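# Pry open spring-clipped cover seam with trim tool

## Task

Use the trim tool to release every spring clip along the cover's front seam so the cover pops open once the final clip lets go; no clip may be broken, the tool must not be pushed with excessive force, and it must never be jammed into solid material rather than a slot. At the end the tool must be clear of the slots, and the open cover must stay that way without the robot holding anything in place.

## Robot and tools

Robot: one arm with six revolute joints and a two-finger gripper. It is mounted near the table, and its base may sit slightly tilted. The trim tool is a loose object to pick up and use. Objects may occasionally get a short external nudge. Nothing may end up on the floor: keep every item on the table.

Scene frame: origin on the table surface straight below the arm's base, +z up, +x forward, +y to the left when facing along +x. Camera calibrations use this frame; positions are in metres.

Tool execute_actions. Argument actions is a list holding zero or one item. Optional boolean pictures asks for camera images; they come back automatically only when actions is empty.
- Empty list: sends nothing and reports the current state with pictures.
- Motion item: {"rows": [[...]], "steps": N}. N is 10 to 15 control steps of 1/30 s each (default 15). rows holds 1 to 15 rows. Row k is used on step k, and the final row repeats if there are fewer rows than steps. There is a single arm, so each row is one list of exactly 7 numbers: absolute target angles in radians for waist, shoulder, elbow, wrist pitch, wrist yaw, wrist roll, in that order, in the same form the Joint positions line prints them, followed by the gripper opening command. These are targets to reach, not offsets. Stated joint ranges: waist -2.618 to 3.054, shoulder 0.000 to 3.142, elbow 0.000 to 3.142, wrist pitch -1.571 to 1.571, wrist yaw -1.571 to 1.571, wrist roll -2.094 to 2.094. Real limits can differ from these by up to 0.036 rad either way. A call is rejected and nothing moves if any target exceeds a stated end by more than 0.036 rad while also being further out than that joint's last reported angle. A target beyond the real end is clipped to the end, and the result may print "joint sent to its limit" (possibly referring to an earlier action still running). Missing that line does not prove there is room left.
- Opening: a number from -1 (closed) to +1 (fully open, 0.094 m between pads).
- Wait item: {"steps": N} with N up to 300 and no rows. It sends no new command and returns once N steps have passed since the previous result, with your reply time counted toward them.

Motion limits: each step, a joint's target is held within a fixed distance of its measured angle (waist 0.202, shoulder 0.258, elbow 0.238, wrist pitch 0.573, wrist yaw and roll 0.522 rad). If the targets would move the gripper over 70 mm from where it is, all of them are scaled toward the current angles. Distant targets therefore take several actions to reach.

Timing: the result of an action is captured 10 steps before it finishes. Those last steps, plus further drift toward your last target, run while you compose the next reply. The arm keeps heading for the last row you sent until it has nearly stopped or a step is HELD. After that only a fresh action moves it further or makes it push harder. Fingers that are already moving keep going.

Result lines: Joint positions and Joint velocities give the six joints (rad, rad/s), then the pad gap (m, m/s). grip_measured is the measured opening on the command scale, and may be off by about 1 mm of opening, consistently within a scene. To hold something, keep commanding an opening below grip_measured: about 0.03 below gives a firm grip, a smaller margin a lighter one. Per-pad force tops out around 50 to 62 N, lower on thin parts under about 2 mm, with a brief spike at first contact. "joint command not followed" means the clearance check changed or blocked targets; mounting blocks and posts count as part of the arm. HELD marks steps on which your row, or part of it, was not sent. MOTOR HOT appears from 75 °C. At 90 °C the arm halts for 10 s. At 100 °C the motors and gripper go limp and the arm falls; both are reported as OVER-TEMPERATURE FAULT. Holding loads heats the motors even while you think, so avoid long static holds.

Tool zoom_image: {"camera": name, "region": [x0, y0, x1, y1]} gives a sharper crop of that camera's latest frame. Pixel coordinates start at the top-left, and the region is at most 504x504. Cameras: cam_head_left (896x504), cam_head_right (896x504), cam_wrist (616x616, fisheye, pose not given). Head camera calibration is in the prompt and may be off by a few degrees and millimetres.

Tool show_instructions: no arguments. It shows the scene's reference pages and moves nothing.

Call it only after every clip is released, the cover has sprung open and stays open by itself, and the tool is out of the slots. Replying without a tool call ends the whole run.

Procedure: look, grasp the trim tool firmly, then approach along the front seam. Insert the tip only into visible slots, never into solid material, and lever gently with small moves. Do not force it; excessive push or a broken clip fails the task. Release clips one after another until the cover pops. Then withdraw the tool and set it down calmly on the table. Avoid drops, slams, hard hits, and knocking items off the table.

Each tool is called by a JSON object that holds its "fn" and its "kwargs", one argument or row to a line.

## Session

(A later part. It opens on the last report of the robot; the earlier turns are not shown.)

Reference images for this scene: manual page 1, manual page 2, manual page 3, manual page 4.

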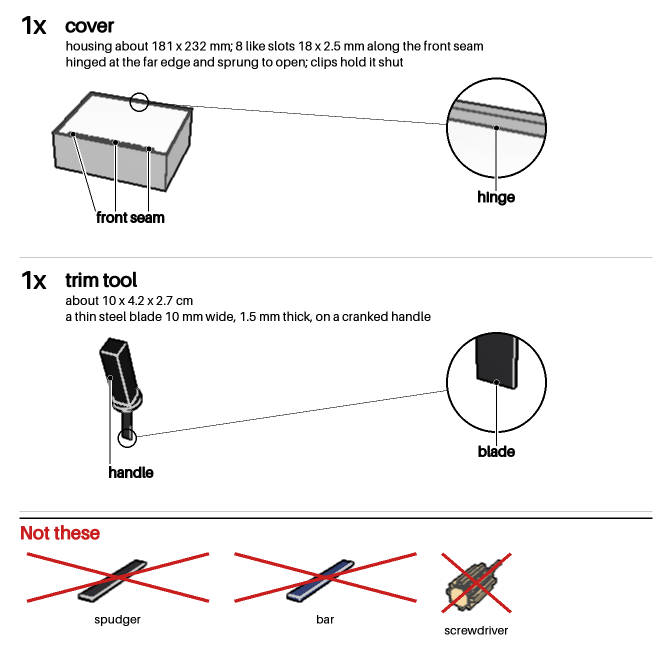

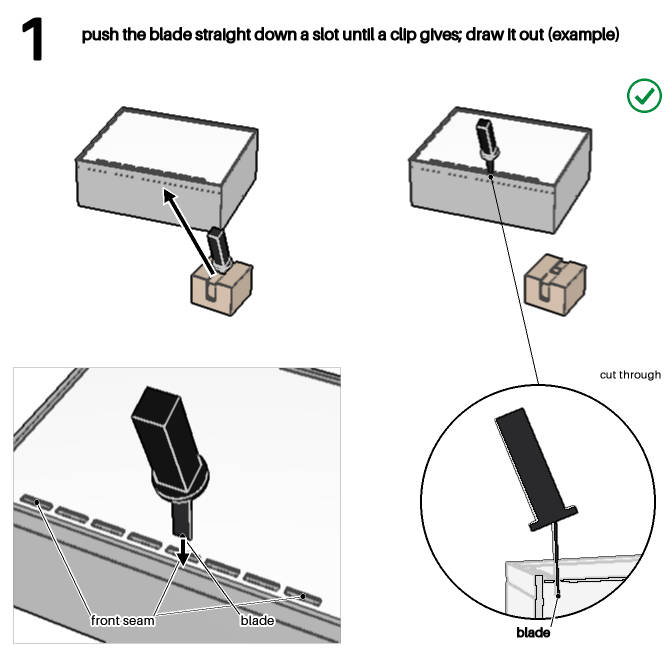

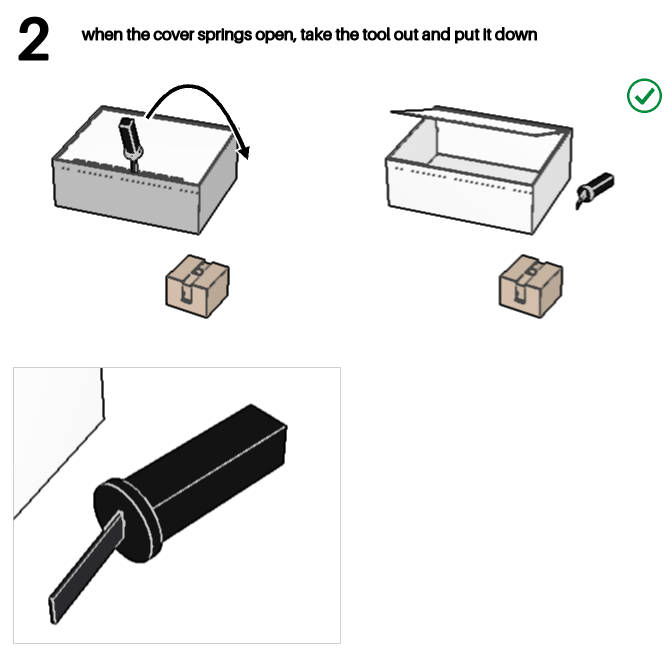

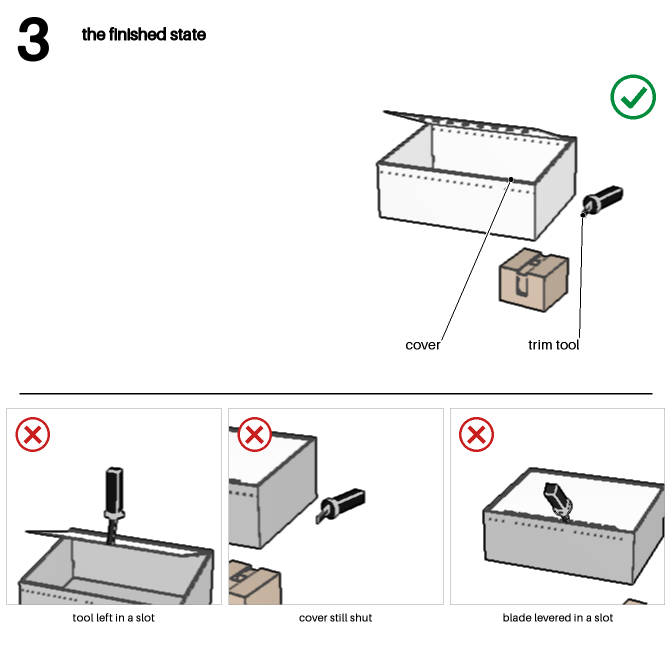

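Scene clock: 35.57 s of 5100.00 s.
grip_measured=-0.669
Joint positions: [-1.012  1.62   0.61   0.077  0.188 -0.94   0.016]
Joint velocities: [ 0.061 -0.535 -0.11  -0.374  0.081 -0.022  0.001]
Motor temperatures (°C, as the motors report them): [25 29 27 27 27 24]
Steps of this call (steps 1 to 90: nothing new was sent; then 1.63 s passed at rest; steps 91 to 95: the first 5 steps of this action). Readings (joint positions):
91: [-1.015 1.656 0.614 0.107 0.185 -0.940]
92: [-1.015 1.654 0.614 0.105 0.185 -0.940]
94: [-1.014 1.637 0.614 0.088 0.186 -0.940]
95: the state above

{"fn": "execute_actions", "kwargs": {
  "actions": [
    {"rows":[[-0.91,1.255,0.635,-0.315,0.25,-0.86,-0.705],[-0.89,1.265,0.655,-0.325,0.26,-0.845,-0.705],[-0.865,1.28,0.677,-0.335,0.271,-0.825,-0.705],[-0.837,1.302,0.70,-0.344,0.283,-0.803,-0.705],[-0.807,1.327,0.724,-0.353,0.296,-0.78,-0.705],[-0.777,1.353,0.748,-0.361,0.309,-0.756,-0.705],[-0.747,1.379,0.772,-0.369,0.322,-0.732,-0.705],[-0.717,1.405,0.796,-0.377,0.335,-0.708,-0.705],[-0.687,1.431,0.82,-0.385,0.348,-0.684,-0.705],[-0.657,1.457,0.844,-0.393,0.361,-0.66,-0.705],[-0.627,1.483,0.868,-0.401,0.374,-0.636,-0.705],[-0.597,1.509,0.892,-0.409,0.387,-0.612,-0.705],[-0.567,1.535,0.916,-0.417,0.40,-0.588,-0.705],[-0.537,1.561,0.94,-0.425,0.413,-0.564,-0.705],[-0.507,1.587,0.964,-0.433,0.426,-0.54,-0.705]],"steps":15}
  ]
}}

{"fn": "execute_actions", "kwargs": {
  "actions": [
    {"rows":[[-0.477,1.613,0.988,-0.441,0.439,-0.516,-0.705],[-0.447,1.639,1.012,-0.449,0.452,-0.492,-0.705],[-0.417,1.665,1.036,-0.457,0.465,-0.468,-0.705],[-0.387,1.691,1.06,-0.465,0.478,-0.444,-0.705],[-0.357,1.717,1.084,-0.473,0.491,-0.42,-0.705],[-0.33,1.743,1.106,-0.481,0.504,-0.397,-0.705],[-0.305,1.767,1.125,-0.489,0.517,-0.376,-0.705],[-0.283,1.788,1.14,-0.497,0.529,-0.357,-0.705],[-0.264,1.806,1.152,-0.504,0.54,-0.341,-0.705],[-0.249,1.82,1.161,-0.511,0.549,-0.328,-0.705],[-0.238,1.831,1.167,-0.517,0.556,-0.319,-0.705],[-0.23,1.838,1.17,-0.521,0.56,-0.313,-0.705],[-0.225,1.842,1.172,-0.524,0.562,-0.31,-0.705],[-0.223,1.843,1.172,-0.525,0.563,-0.309,-0.705]],"steps":15}
  ]
}}

{"fn": "execute_actions", "kwargs": {
  "actions": [
    {"steps":28}
  ],
  "pictures": true
}}

Scene clock: 36.97 s of 5100.00 s.
grip_measured=-0.669
Joint positions: [-0.871  1.279  0.651 -0.321  0.264 -0.844  0.016]
Joint velocities: [ 0.75   0.427  0.72  -0.198  0.168  0.33  -0.   ]
Motor temperatures (°C, as the motors report them): [25 29 27 27 27 24]
Steps of this call (steps 1 to 10: the last 10 steps of your previous action; steps 11 to 37: the robot went on to your last target; steps 38 to 42: the first 5 steps of this action). Readings (joint positions):
38: [-0.938 1.262 0.593 -0.284 0.238 -0.879]
39: [-0.930 1.262 0.599 -0.293 0.243 -0.874]
41: [-0.896 1.267 0.628 -0.314 0.256 -0.857]
42: the state above

Scene clock: 37.47 s of 5100.00 s.
grip_measured=-0.669
Joint positions: [-0.426  1.662  1.02  -0.418  0.434 -0.526  0.016]
Joint velocities: [ 0.833  0.725  0.681 -0.227  0.359  0.637  0.   ]
Motor temperatures (°C, as the motors report them): [25 29 27 27 27 24]
Steps of this call (steps 1 to 10: the last 10 steps of your previous action; steps 11 to 15: the first 5 steps of this action). Readings (joint positions):
11: [-0.544 1.557 0.925 -0.384 0.383 -0.620]
12: [-0.514 1.584 0.948 -0.393 0.395 -0.597]
14: [-0.455 1.636 0.996 -0.410 0.421 -0.550]
15: the state above

Scene clock: 38.40 s of 5100.00 s.
grip_measured=-0.669
Joint positions: [-0.232  1.835  1.142 -0.507  0.554 -0.318  0.016]
Joint velocities: [-0.002  0.002  0.012  0.022  0.022 -0.022 -0.   ]
Motor temperatures (°C, as the motors report them): [25 29 27 27 27 24]
Kept back: nothing.
Steps of this call (steps 1 to 10: the last 10 steps of your previous action; steps 11 to 28: the robot went on to your last target). Readings (joint positions):
1: [-0.397 1.688 1.044 -0.426 0.446 -0.503]
2: [-0.368 1.713 1.067 -0.432 0.458 -0.480]
4: [-0.316 1.759 1.106 -0.444 0.482 -0.436]
8: [-0.246 1.820 1.141 -0.469 0.517 -0.371]
28: the state above

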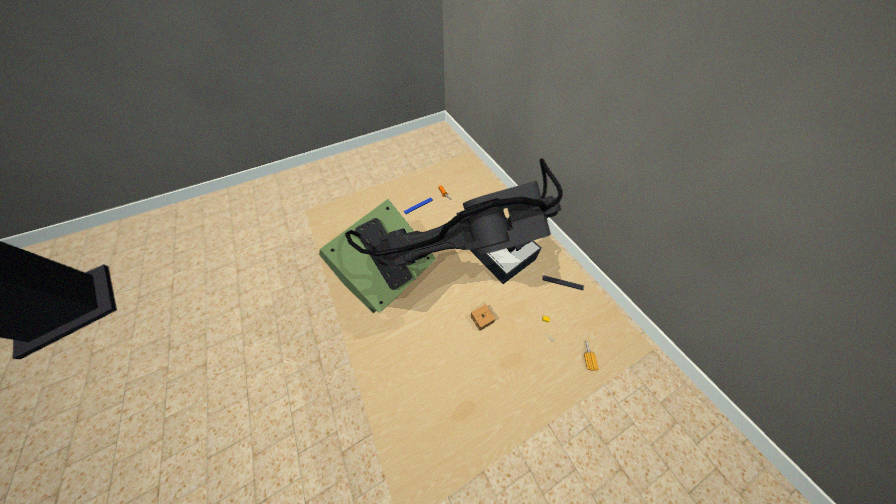

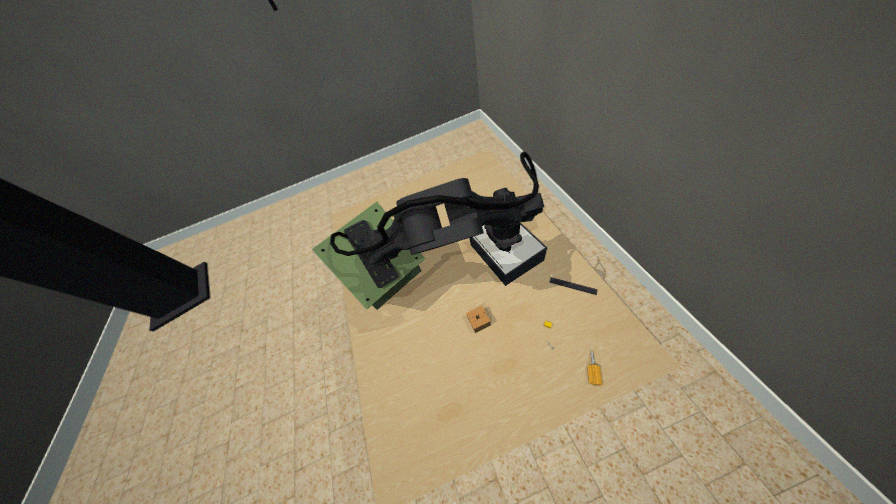

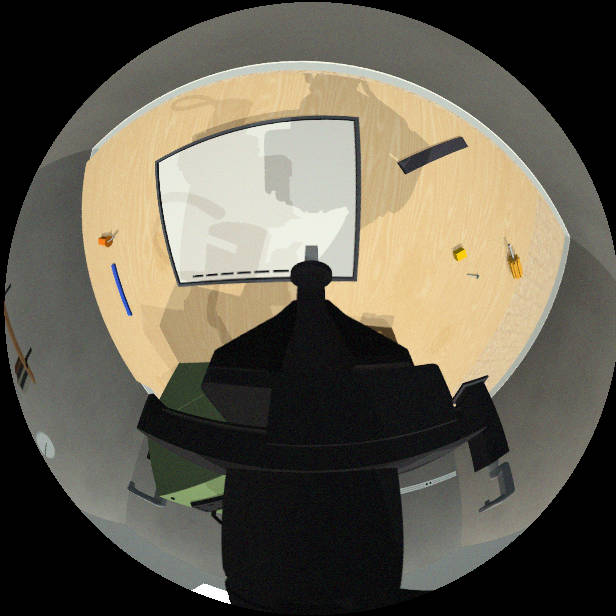

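{"fn": "zoom_image", "kwargs": {
  "camera": "cam_wrist",
  "region": [140, 200, 400, 360]
}}

Region (140, 200, 400, 360) of cam_wrist's 616x616 image, scaled by 1.938, with more detail than that image has; it fills the top 310 rows of this view, and the rest is white.

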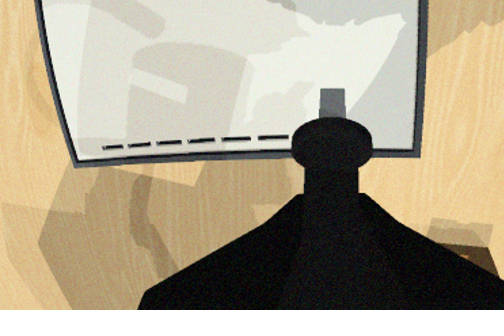

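{"fn": "execute_actions", "kwargs": {
  "actions": [
    {"rows":[[-0.245,1.85,1.105,-0.485,0.54,-0.335,-0.705],[-0.257,1.852,1.09,-0.462,0.535,-0.348,-0.705],[-0.271,1.854,1.073,-0.436,0.53,-0.363,-0.705],[-0.286,1.856,1.055,-0.408,0.524,-0.379,-0.705],[-0.301,1.858,1.037,-0.38,0.518,-0.395,-0.705],[-0.316,1.86,1.019,-0.352,0.512,-0.411,-0.705],[-0.331,1.862,1.001,-0.324,0.506,-0.427,-0.705],[-0.346,1.864,0.983,-0.296,0.5,-0.443,-0.705],[-0.361,1.866,0.965,-0.268,0.494,-0.459,-0.705],[-0.376,1.869,0.947,-0.24,0.488,-0.475,-0.705],[-0.39,1.872,0.93,-0.213,0.482,-0.49,-0.705],[-0.402,1.874,0.915,-0.19,0.477,-0.501,-0.705],[-0.41,1.876,0.905,-0.173,0.474,-0.507,-0.705],[-0.414,1.877,0.899,-0.163,0.472,-0.51,-0.705],[-0.415,1.877,0.897,-0.159,0.471,-0.511,-0.705]],"steps":15}
  ]
}}

{"fn": "execute_actions", "kwargs": {
  "actions": [
    {"steps":28}
  ],
  "pictures": true
}}

{"fn": "zoom_image", "kwargs": {
  "camera": "cam_wrist",
  "region": [200, 180, 420, 320]
}}

Scene clock: 43.77 s of 5100.00 s.
grip_measured=-0.669
Joint positions: [-0.265  1.835  1.095 -0.453  0.543 -0.346  0.016]
Joint velocities: [-0.393  0.007 -0.52   0.462 -0.125 -0.315  0.001]
Motor temperatures (°C, as the motors report them): [25 29 27 27 27 24]
Steps of this call (steps 1 to 30: the robot went on to your last target; steps 31 to 90: nothing new was sent; then 2.20 s passed at rest; steps 91 to 95: the first 5 steps of this action). Readings (joint positions):
91: [-0.234 1.835 1.140 -0.505 0.554 -0.319]
92: [-0.236 1.835 1.135 -0.497 0.553 -0.322]
94: [-0.252 1.835 1.112 -0.470 0.547 -0.336]
95: the state above

Scene clock: 44.70 s of 5100.00 s.
grip_measured=-0.670
Joint positions: [-0.407  1.852  0.914 -0.229  0.498 -0.501  0.016]
Joint velocities: [-0.002 -0.007  0.002 -0.081  0.007  0.022 -0.   ]
Motor temperatures (°C, as the motors report them): [25 29 27 27 27 24]
Kept back: nothing.
Steps of this call (steps 1 to 10: the last 10 steps of your previous action; steps 11 to 28: the robot went on to your last target). Readings (joint positions):
1: [-0.280 1.835 1.076 -0.435 0.539 -0.356]
2: [-0.297 1.836 1.057 -0.417 0.535 -0.368]
4: [-0.333 1.843 1.019 -0.374 0.527 -0.394]
8: [-0.372 1.840 0.956 -0.317 0.521 -0.447]
28: the state above

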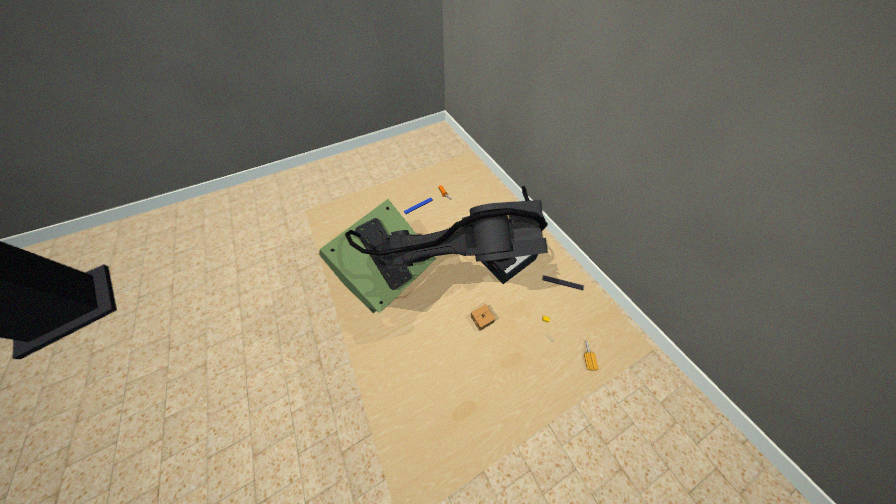

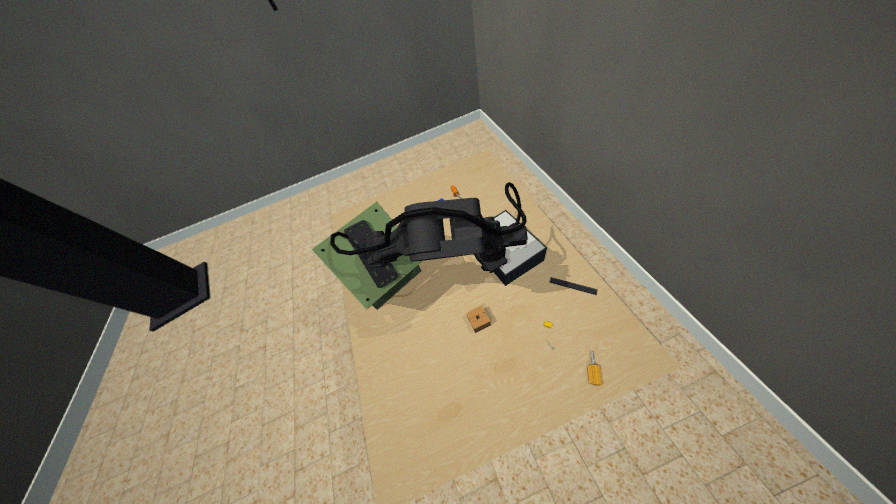

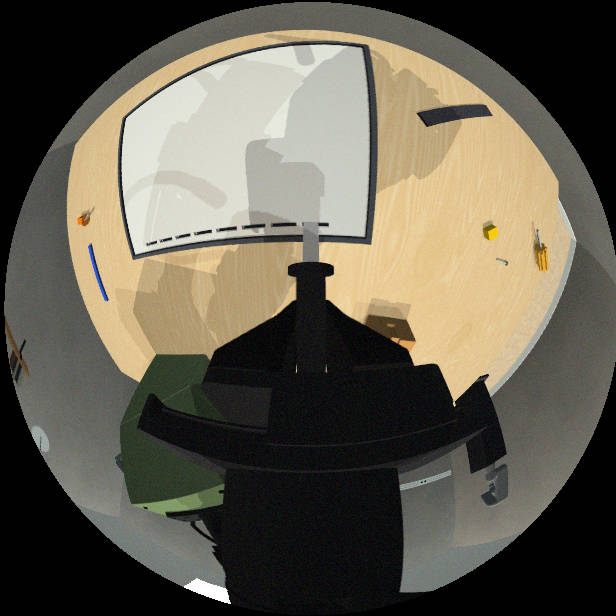

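Region (200, 180, 420, 320) of cam_wrist's 616x616 image, scaled by 2.291, with more detail than that image has; it fills the top 321 rows of this view, and the rest is white.

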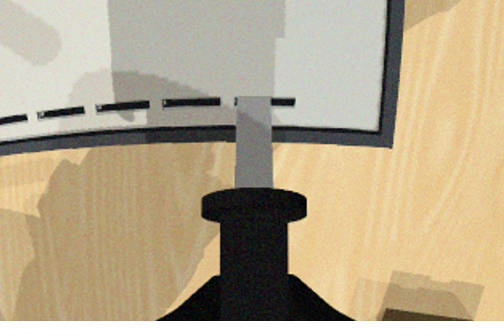

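{"fn": "execute_actions", "kwargs": {
  "actions": [
    {"rows":[[-0.407,1.842,0.914,-0.229,0.498,-0.501,-0.705]],"steps":10}
  ],
  "pictures": true
}}

{"fn": "zoom_image", "kwargs": {
  "camera": "cam_wrist",
  "region": [260, 200, 360, 280]
}}

Scene clock: 45.60 s of 5100.00 s.
grip_measured=-0.670
Joint positions: [-0.407  1.852  0.914 -0.229  0.498 -0.501  0.016]
Joint velocities: [-0.012 -0.002 -0.002  0.007 -0.051  0.007  0.001]
Motor temperatures (°C, as the motors report them): [25 29 27 27 27 24]
Kept back: the last 10 steps of this action.
Steps of this call (steps 1 to 27: the robot went on to your last target). Readings (joint positions):
1: [-0.407 1.852 0.914 -0.229 0.498 -0.501]
2: [-0.407 1.852 0.914 -0.229 0.498 -0.501]
4: [-0.407 1.852 0.914 -0.229 0.498 -0.501]
8: [-0.407 1.852 0.914 -0.229 0.498 -0.501]
27: the state above

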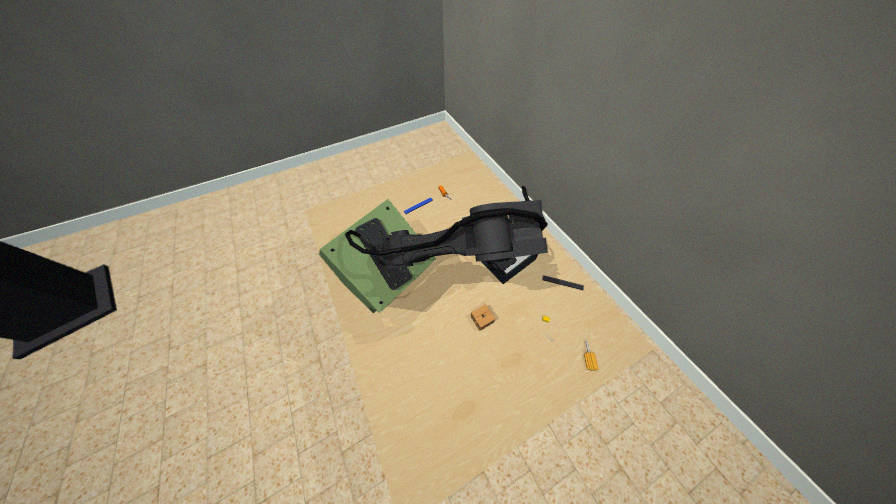

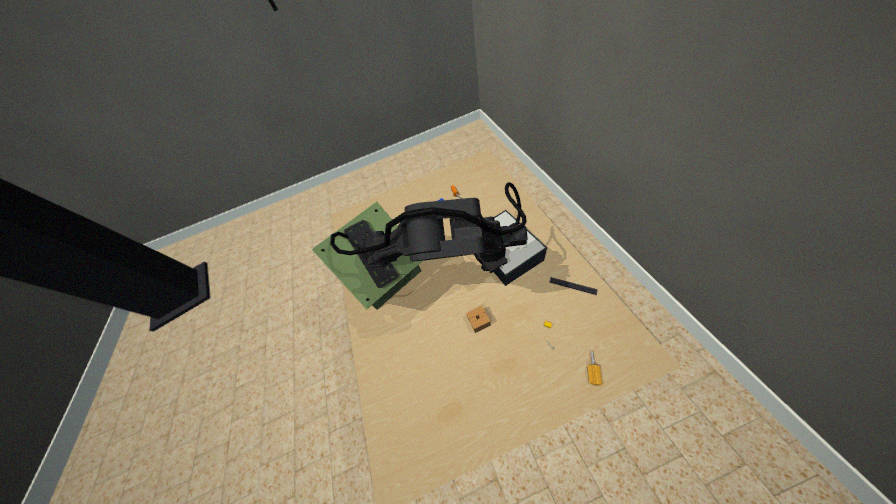

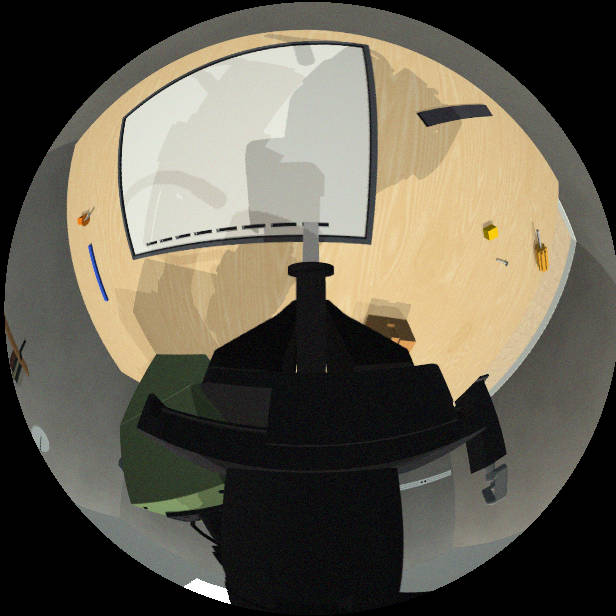

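Region (260, 200, 360, 280) of cam_wrist's 616x616 image, scaled by 5.040, with more detail than that image has; it fills the top 403 rows of this view, and the rest is white.

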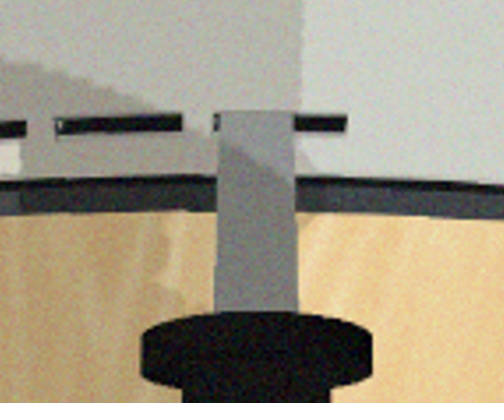

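{"fn": "zoom_image", "kwargs": {
  "camera": "cam_head_right",
  "region": [440, 200, 580, 310]
}}

{"fn": "zoom_image", "kwargs": {
  "camera": "cam_head_left",
  "region": [440, 200, 580, 310]
}}

Region (440, 200, 580, 310) of cam_head_right's 896x504 image, scaled by 3.600, with more detail than that image has; it fills the top 396 rows of this view, and the rest is white.

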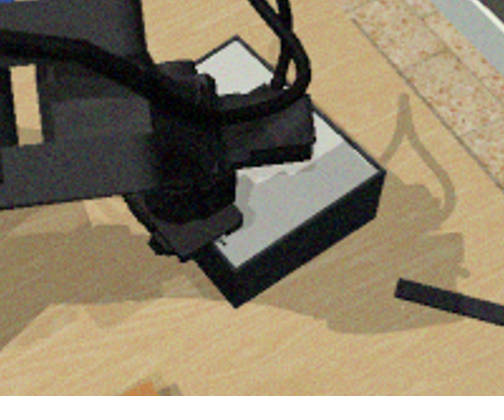

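Region (440, 200, 580, 310) of cam_head_left's 896x504 image, scaled by 3.600, with more detail than that image has; it fills the top 396 rows of this view, and the rest is white.

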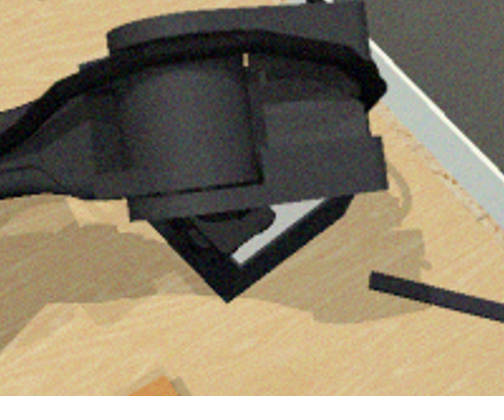

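{"fn": "execute_actions", "kwargs": {
  "actions": [
    {"rows":[[-0.403,1.832,0.89,-0.235,0.5,-0.498,-0.705],[-0.399,1.822,0.888,-0.242,0.502,-0.494,-0.705],[-0.394,1.812,0.886,-0.249,0.504,-0.489,-0.705],[-0.388,1.80,0.884,-0.257,0.506,-0.483,-0.705],[-0.381,1.787,0.882,-0.266,0.509,-0.476,-0.705],[-0.373,1.773,0.88,-0.276,0.512,-0.468,-0.705],[-0.365,1.759,0.878,-0.286,0.515,-0.46,-0.705],[-0.357,1.745,0.875,-0.296,0.517,-0.452,-0.705],[-0.349,1.732,0.872,-0.306,0.519,-0.444,-0.705],[-0.341,1.72,0.87,-0.315,0.521,-0.436,-0.705],[-0.334,1.711,0.868,-0.323,0.522,-0.428,-0.705],[-0.328,1.705,0.867,-0.328,0.523,-0.422,-0.705],[-0.325,1.703,0.866,-0.33,0.524,-0.418,-0.705]],"steps":14}
  ]
}}

{"fn": "execute_actions", "kwargs": {
  "actions": [
    {"steps":28}
  ],
  "pictures": true
}}

{"fn": "zoom_image", "kwargs": {
  "camera": "cam_wrist",
  "region": [200, 180, 420, 320]
}}

Scene clock: 51.43 s of 5100.00 s.
grip_measured=-0.670
Joint positions: [-0.407  1.838  0.912 -0.239  0.499 -0.499  0.016]
Joint velocities: [-0.007 -0.203 -0.095 -0.051 -0.051 -0.007 -0.001]
Motor temperatures (°C, as the motors report them): [25 29 27 27 27 24]
Steps of this call (steps 1 to 10: the last 10 steps of your previous action; steps 11 to 15: the robot went on to your last target; steps 16 to 90: nothing new was sent; then 2.70 s passed at rest; steps 91 to 94: the first 4 steps of this action). Readings (joint positions):
91: [-0.407 1.851 0.914 -0.231 0.499 -0.501]
92: [-0.407 1.848 0.914 -0.234 0.499 -0.501]
94: the state above

Scene clock: 52.37 s of 5100.00 s.
grip_measured=-0.670
Joint positions: [-0.339  1.716  0.894 -0.311  0.516 -0.427  0.016]
Joint velocities: [-0.002 -0.002 -0.007 -0.007  0.081  0.037 -0.   ]
Motor temperatures (°C, as the motors report them): [25 30 27 27 27 24]
Kept back: nothing.
Steps of this call (steps 1 to 10: the last 10 steps of your previous action; steps 11 to 28: the robot went on to your last target). Readings (joint positions):
1: [-0.407 1.829 0.909 -0.243 0.500 -0.497]
2: [-0.405 1.818 0.905 -0.247 0.502 -0.493]
4: [-0.395 1.791 0.899 -0.258 0.505 -0.483]
8: [-0.358 1.735 0.894 -0.283 0.511 -0.458]
28: the state above

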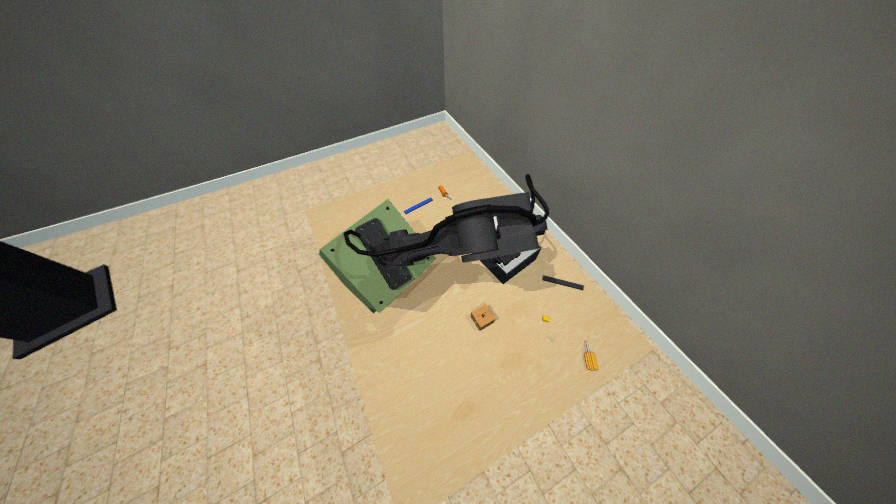

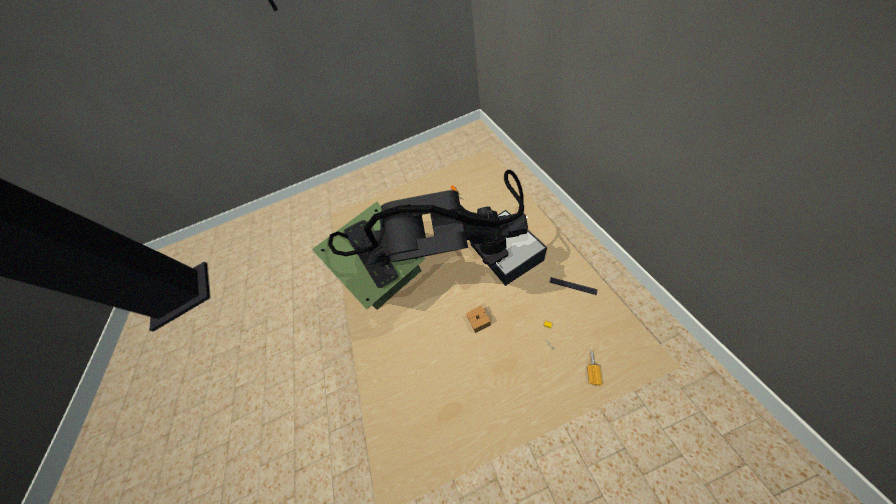

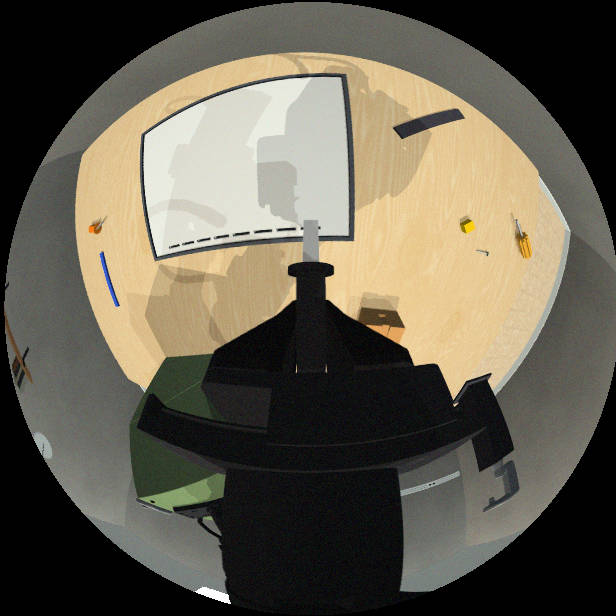

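Region (200, 180, 420, 320) of cam_wrist's 616x616 image, scaled by 2.291, with more detail than that image has; it fills the top 321 rows of this view, and the rest is white.

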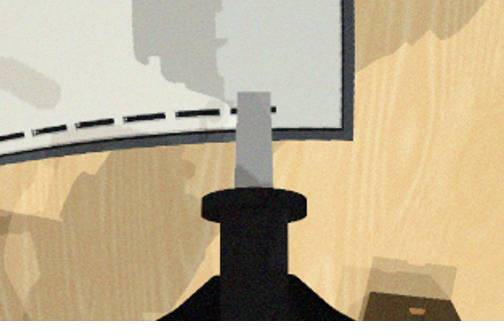

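{"fn": "execute_actions", "kwargs": {
  "actions": []
}}

Scene clock: 54.97 s of 5100.00 s.
grip_measured=-0.670
Joint positions: [-0.339  1.716  0.894 -0.312  0.516 -0.427  0.016]
Joint velocities: [ 0.007 -0.002  0.002  0.007  0.007 -0.051 -0.   ]
Motor temperatures (°C, as the motors report them): [26 30 27 27 27 24]
Kept back: nothing.
Steps of this call (steps 1 to 15: the robot went on to your last target; steps 16 to 78: nothing new was sent). Readings (joint positions):
1: [-0.339 1.716 0.894 -0.311 0.516 -0.427]
2: [-0.339 1.716 0.894 -0.312 0.516 -0.427]
4: [-0.339 1.716 0.894 -0.312 0.516 -0.427]
8: [-0.339 1.716 0.894 -0.312 0.516 -0.427]
78: the state above
The arm was judged still, so your last target was given up. Only a new action makes it travel on or press farther. Fingers that are still opening or closing keep moving.

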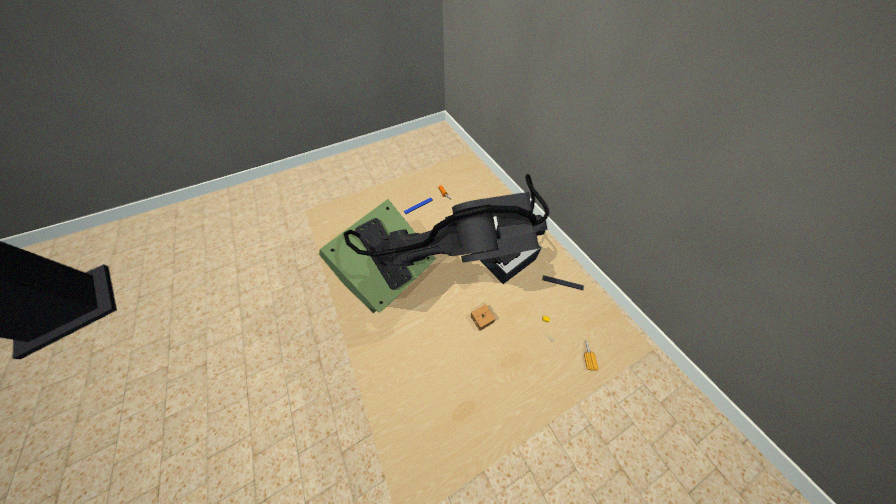

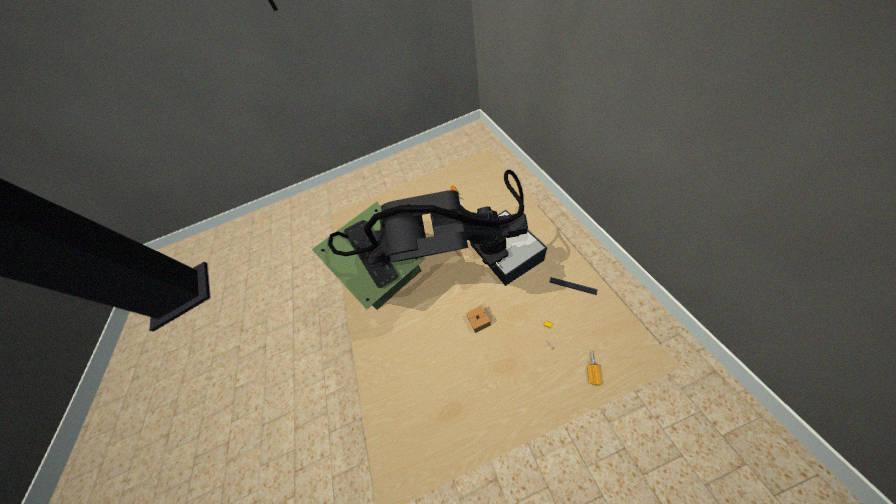

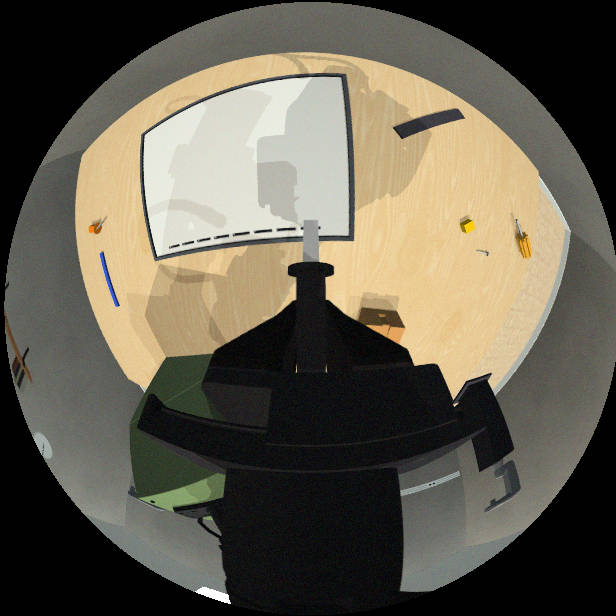

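{"fn": "zoom_image", "kwargs": {
  "camera": "cam_wrist",
  "region": [230, 190, 390, 380]
}}

{"fn": "show_instructions", "kwargs": {

}}

Region (230, 190, 390, 380) of cam_wrist's 616x616 image, scaled by 2.653, with more detail than that image has; it fills the left 424 columns of this view, and the rest is white.

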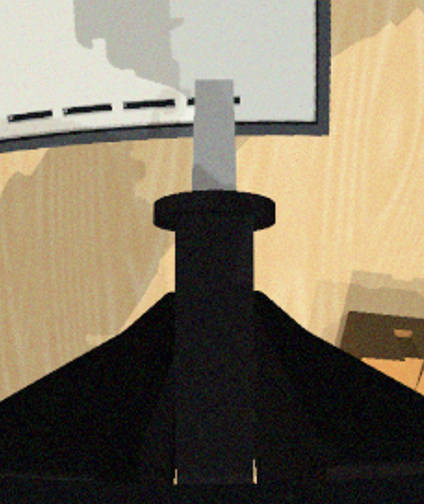

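Reference images for this scene: manual page 1, manual page 2, manual page 3, manual page 4.

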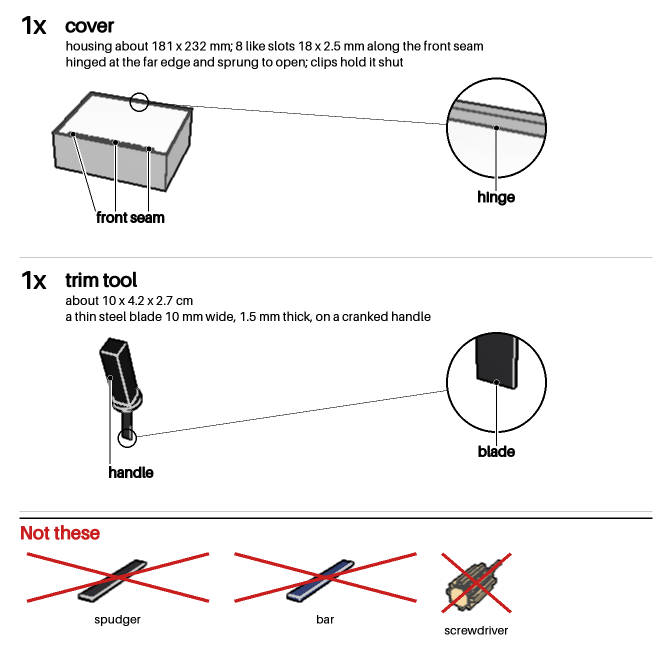

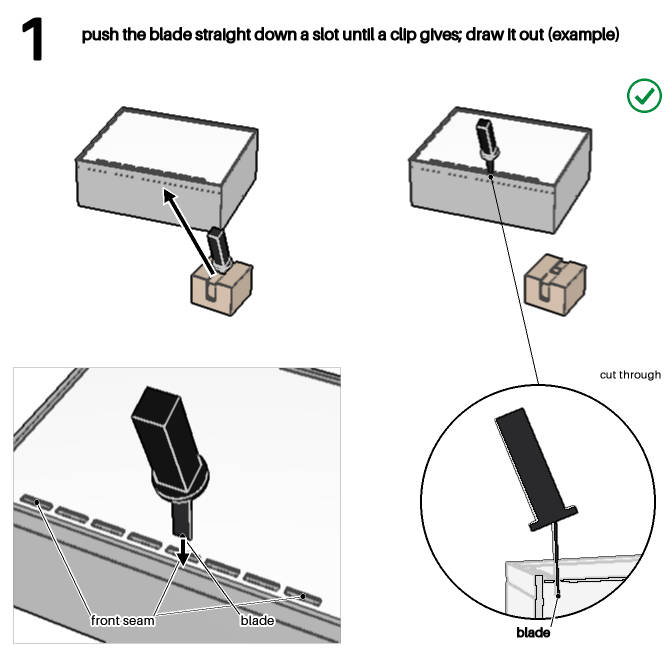

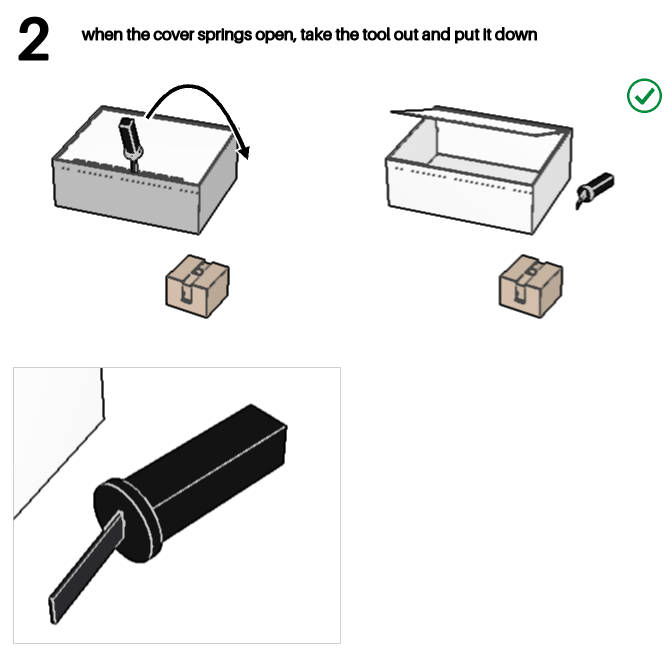

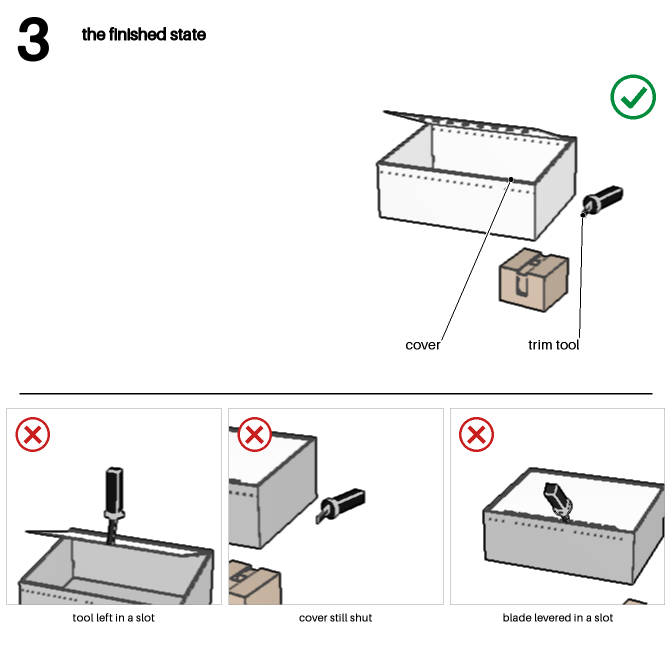

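{"fn": "execute_actions", "kwargs": {
  "actions": [
    {"rows":[[-0.36,1.695,0.855,-0.285,0.505,-0.445,-0.705],[-0.385,1.665,0.80,-0.25,0.493,-0.47,-0.705],[-0.41,1.635,0.745,-0.215,0.481,-0.497,-0.705],[-0.435,1.605,0.69,-0.18,0.469,-0.523,-0.705],[-0.46,1.578,0.64,-0.145,0.457,-0.55,-0.705],[-0.482,1.55,0.59,-0.112,0.445,-0.572,-0.705],[-0.50,1.528,0.548,-0.086,0.434,-0.589,-0.705]],"steps":15}
  ],
  "pictures": false
}}

{"fn": "execute_actions", "kwargs": {
  "actions": [
    {"steps":20}
  ],
  "pictures": true
}}

Scene clock: 65.37 s of 5100.00 s.
grip_measured=-0.670
Joint positions: [-0.404  1.64   0.759 -0.222  0.492 -0.473  0.016]
Joint velocities: [-0.764 -0.877 -1.492  0.579 -0.242 -0.476 -0.001]
Motor temperatures (°C, as the motors report them): [26 30 27 27 27 24]
Steps of this call (steps 1 to 90: nothing new was sent; then 7.23 s passed at rest; steps 91 to 95: the first 5 steps of this action). Readings (joint positions):
91: [-0.341 1.716 0.892 -0.308 0.516 -0.428]
92: [-0.347 1.710 0.879 -0.293 0.512 -0.434]
94: [-0.379 1.670 0.809 -0.245 0.499 -0.457]
95: the state above

Scene clock: 66.03 s of 5100.00 s.
grip_measured=-0.670
Joint positions: [-0.507  1.548  0.552 -0.104  0.45  -0.578  0.016]
Joint velocities: [-0.002  0.012 -0.002 -0.007 -0.022 -0.066 -0.001]
Motor temperatures (°C, as the motors report them): [26 30 27 27 27 24]
Kept back: nothing.
Steps of this call (steps 1 to 10: the last 10 steps of your previous action; steps 11 to 20: the robot went on to your last target). Readings (joint positions):
1: [-0.433 1.610 0.706 -0.200 0.486 -0.490]
2: [-0.462 1.582 0.654 -0.180 0.481 -0.507]
4: [-0.501 1.550 0.580 -0.166 0.476 -0.533]
8: [-0.507 1.548 0.552 -0.150 0.461 -0.561]
20: the state above

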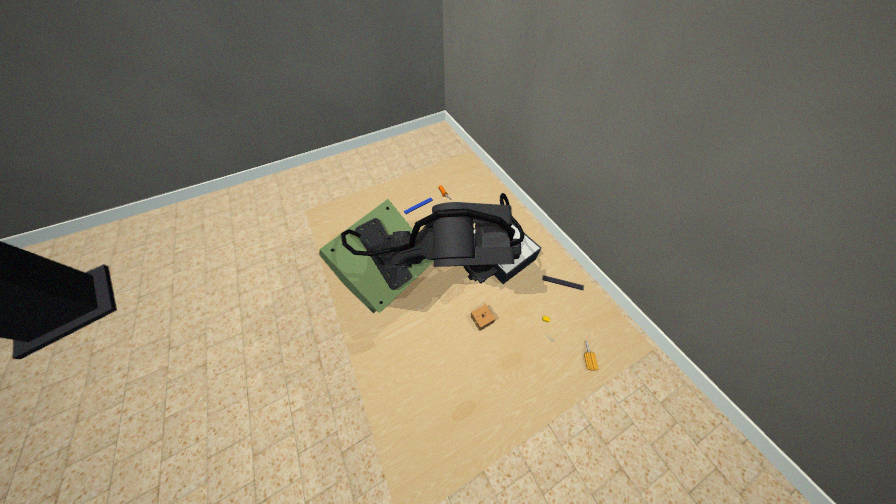

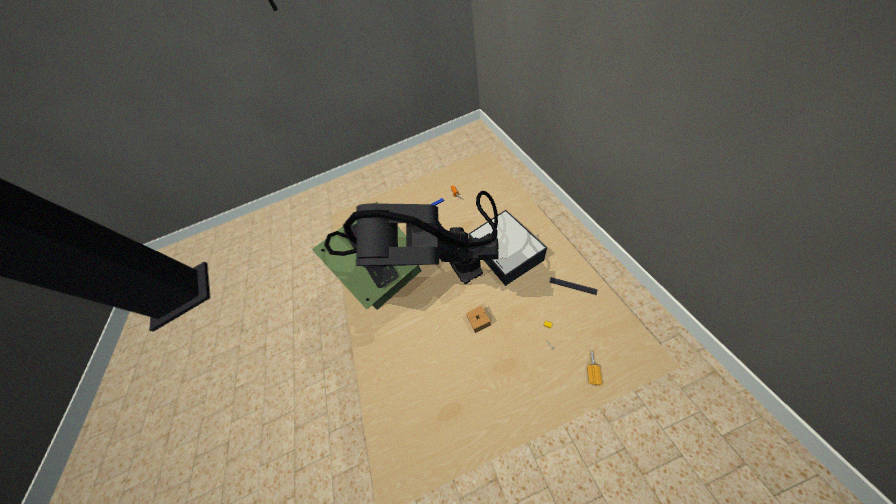

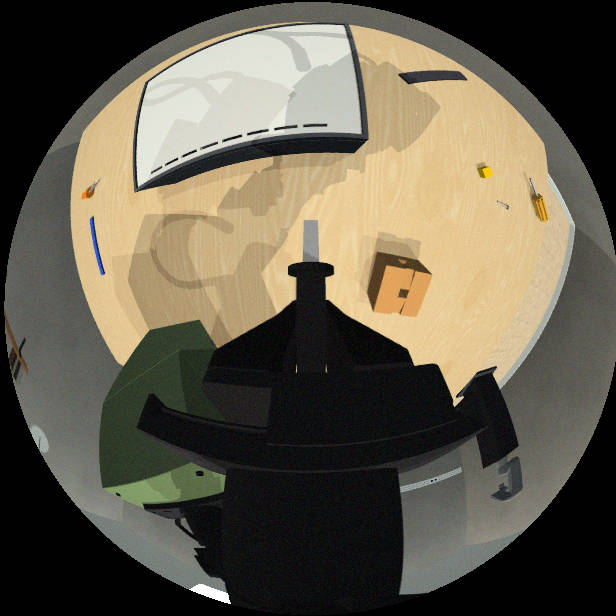

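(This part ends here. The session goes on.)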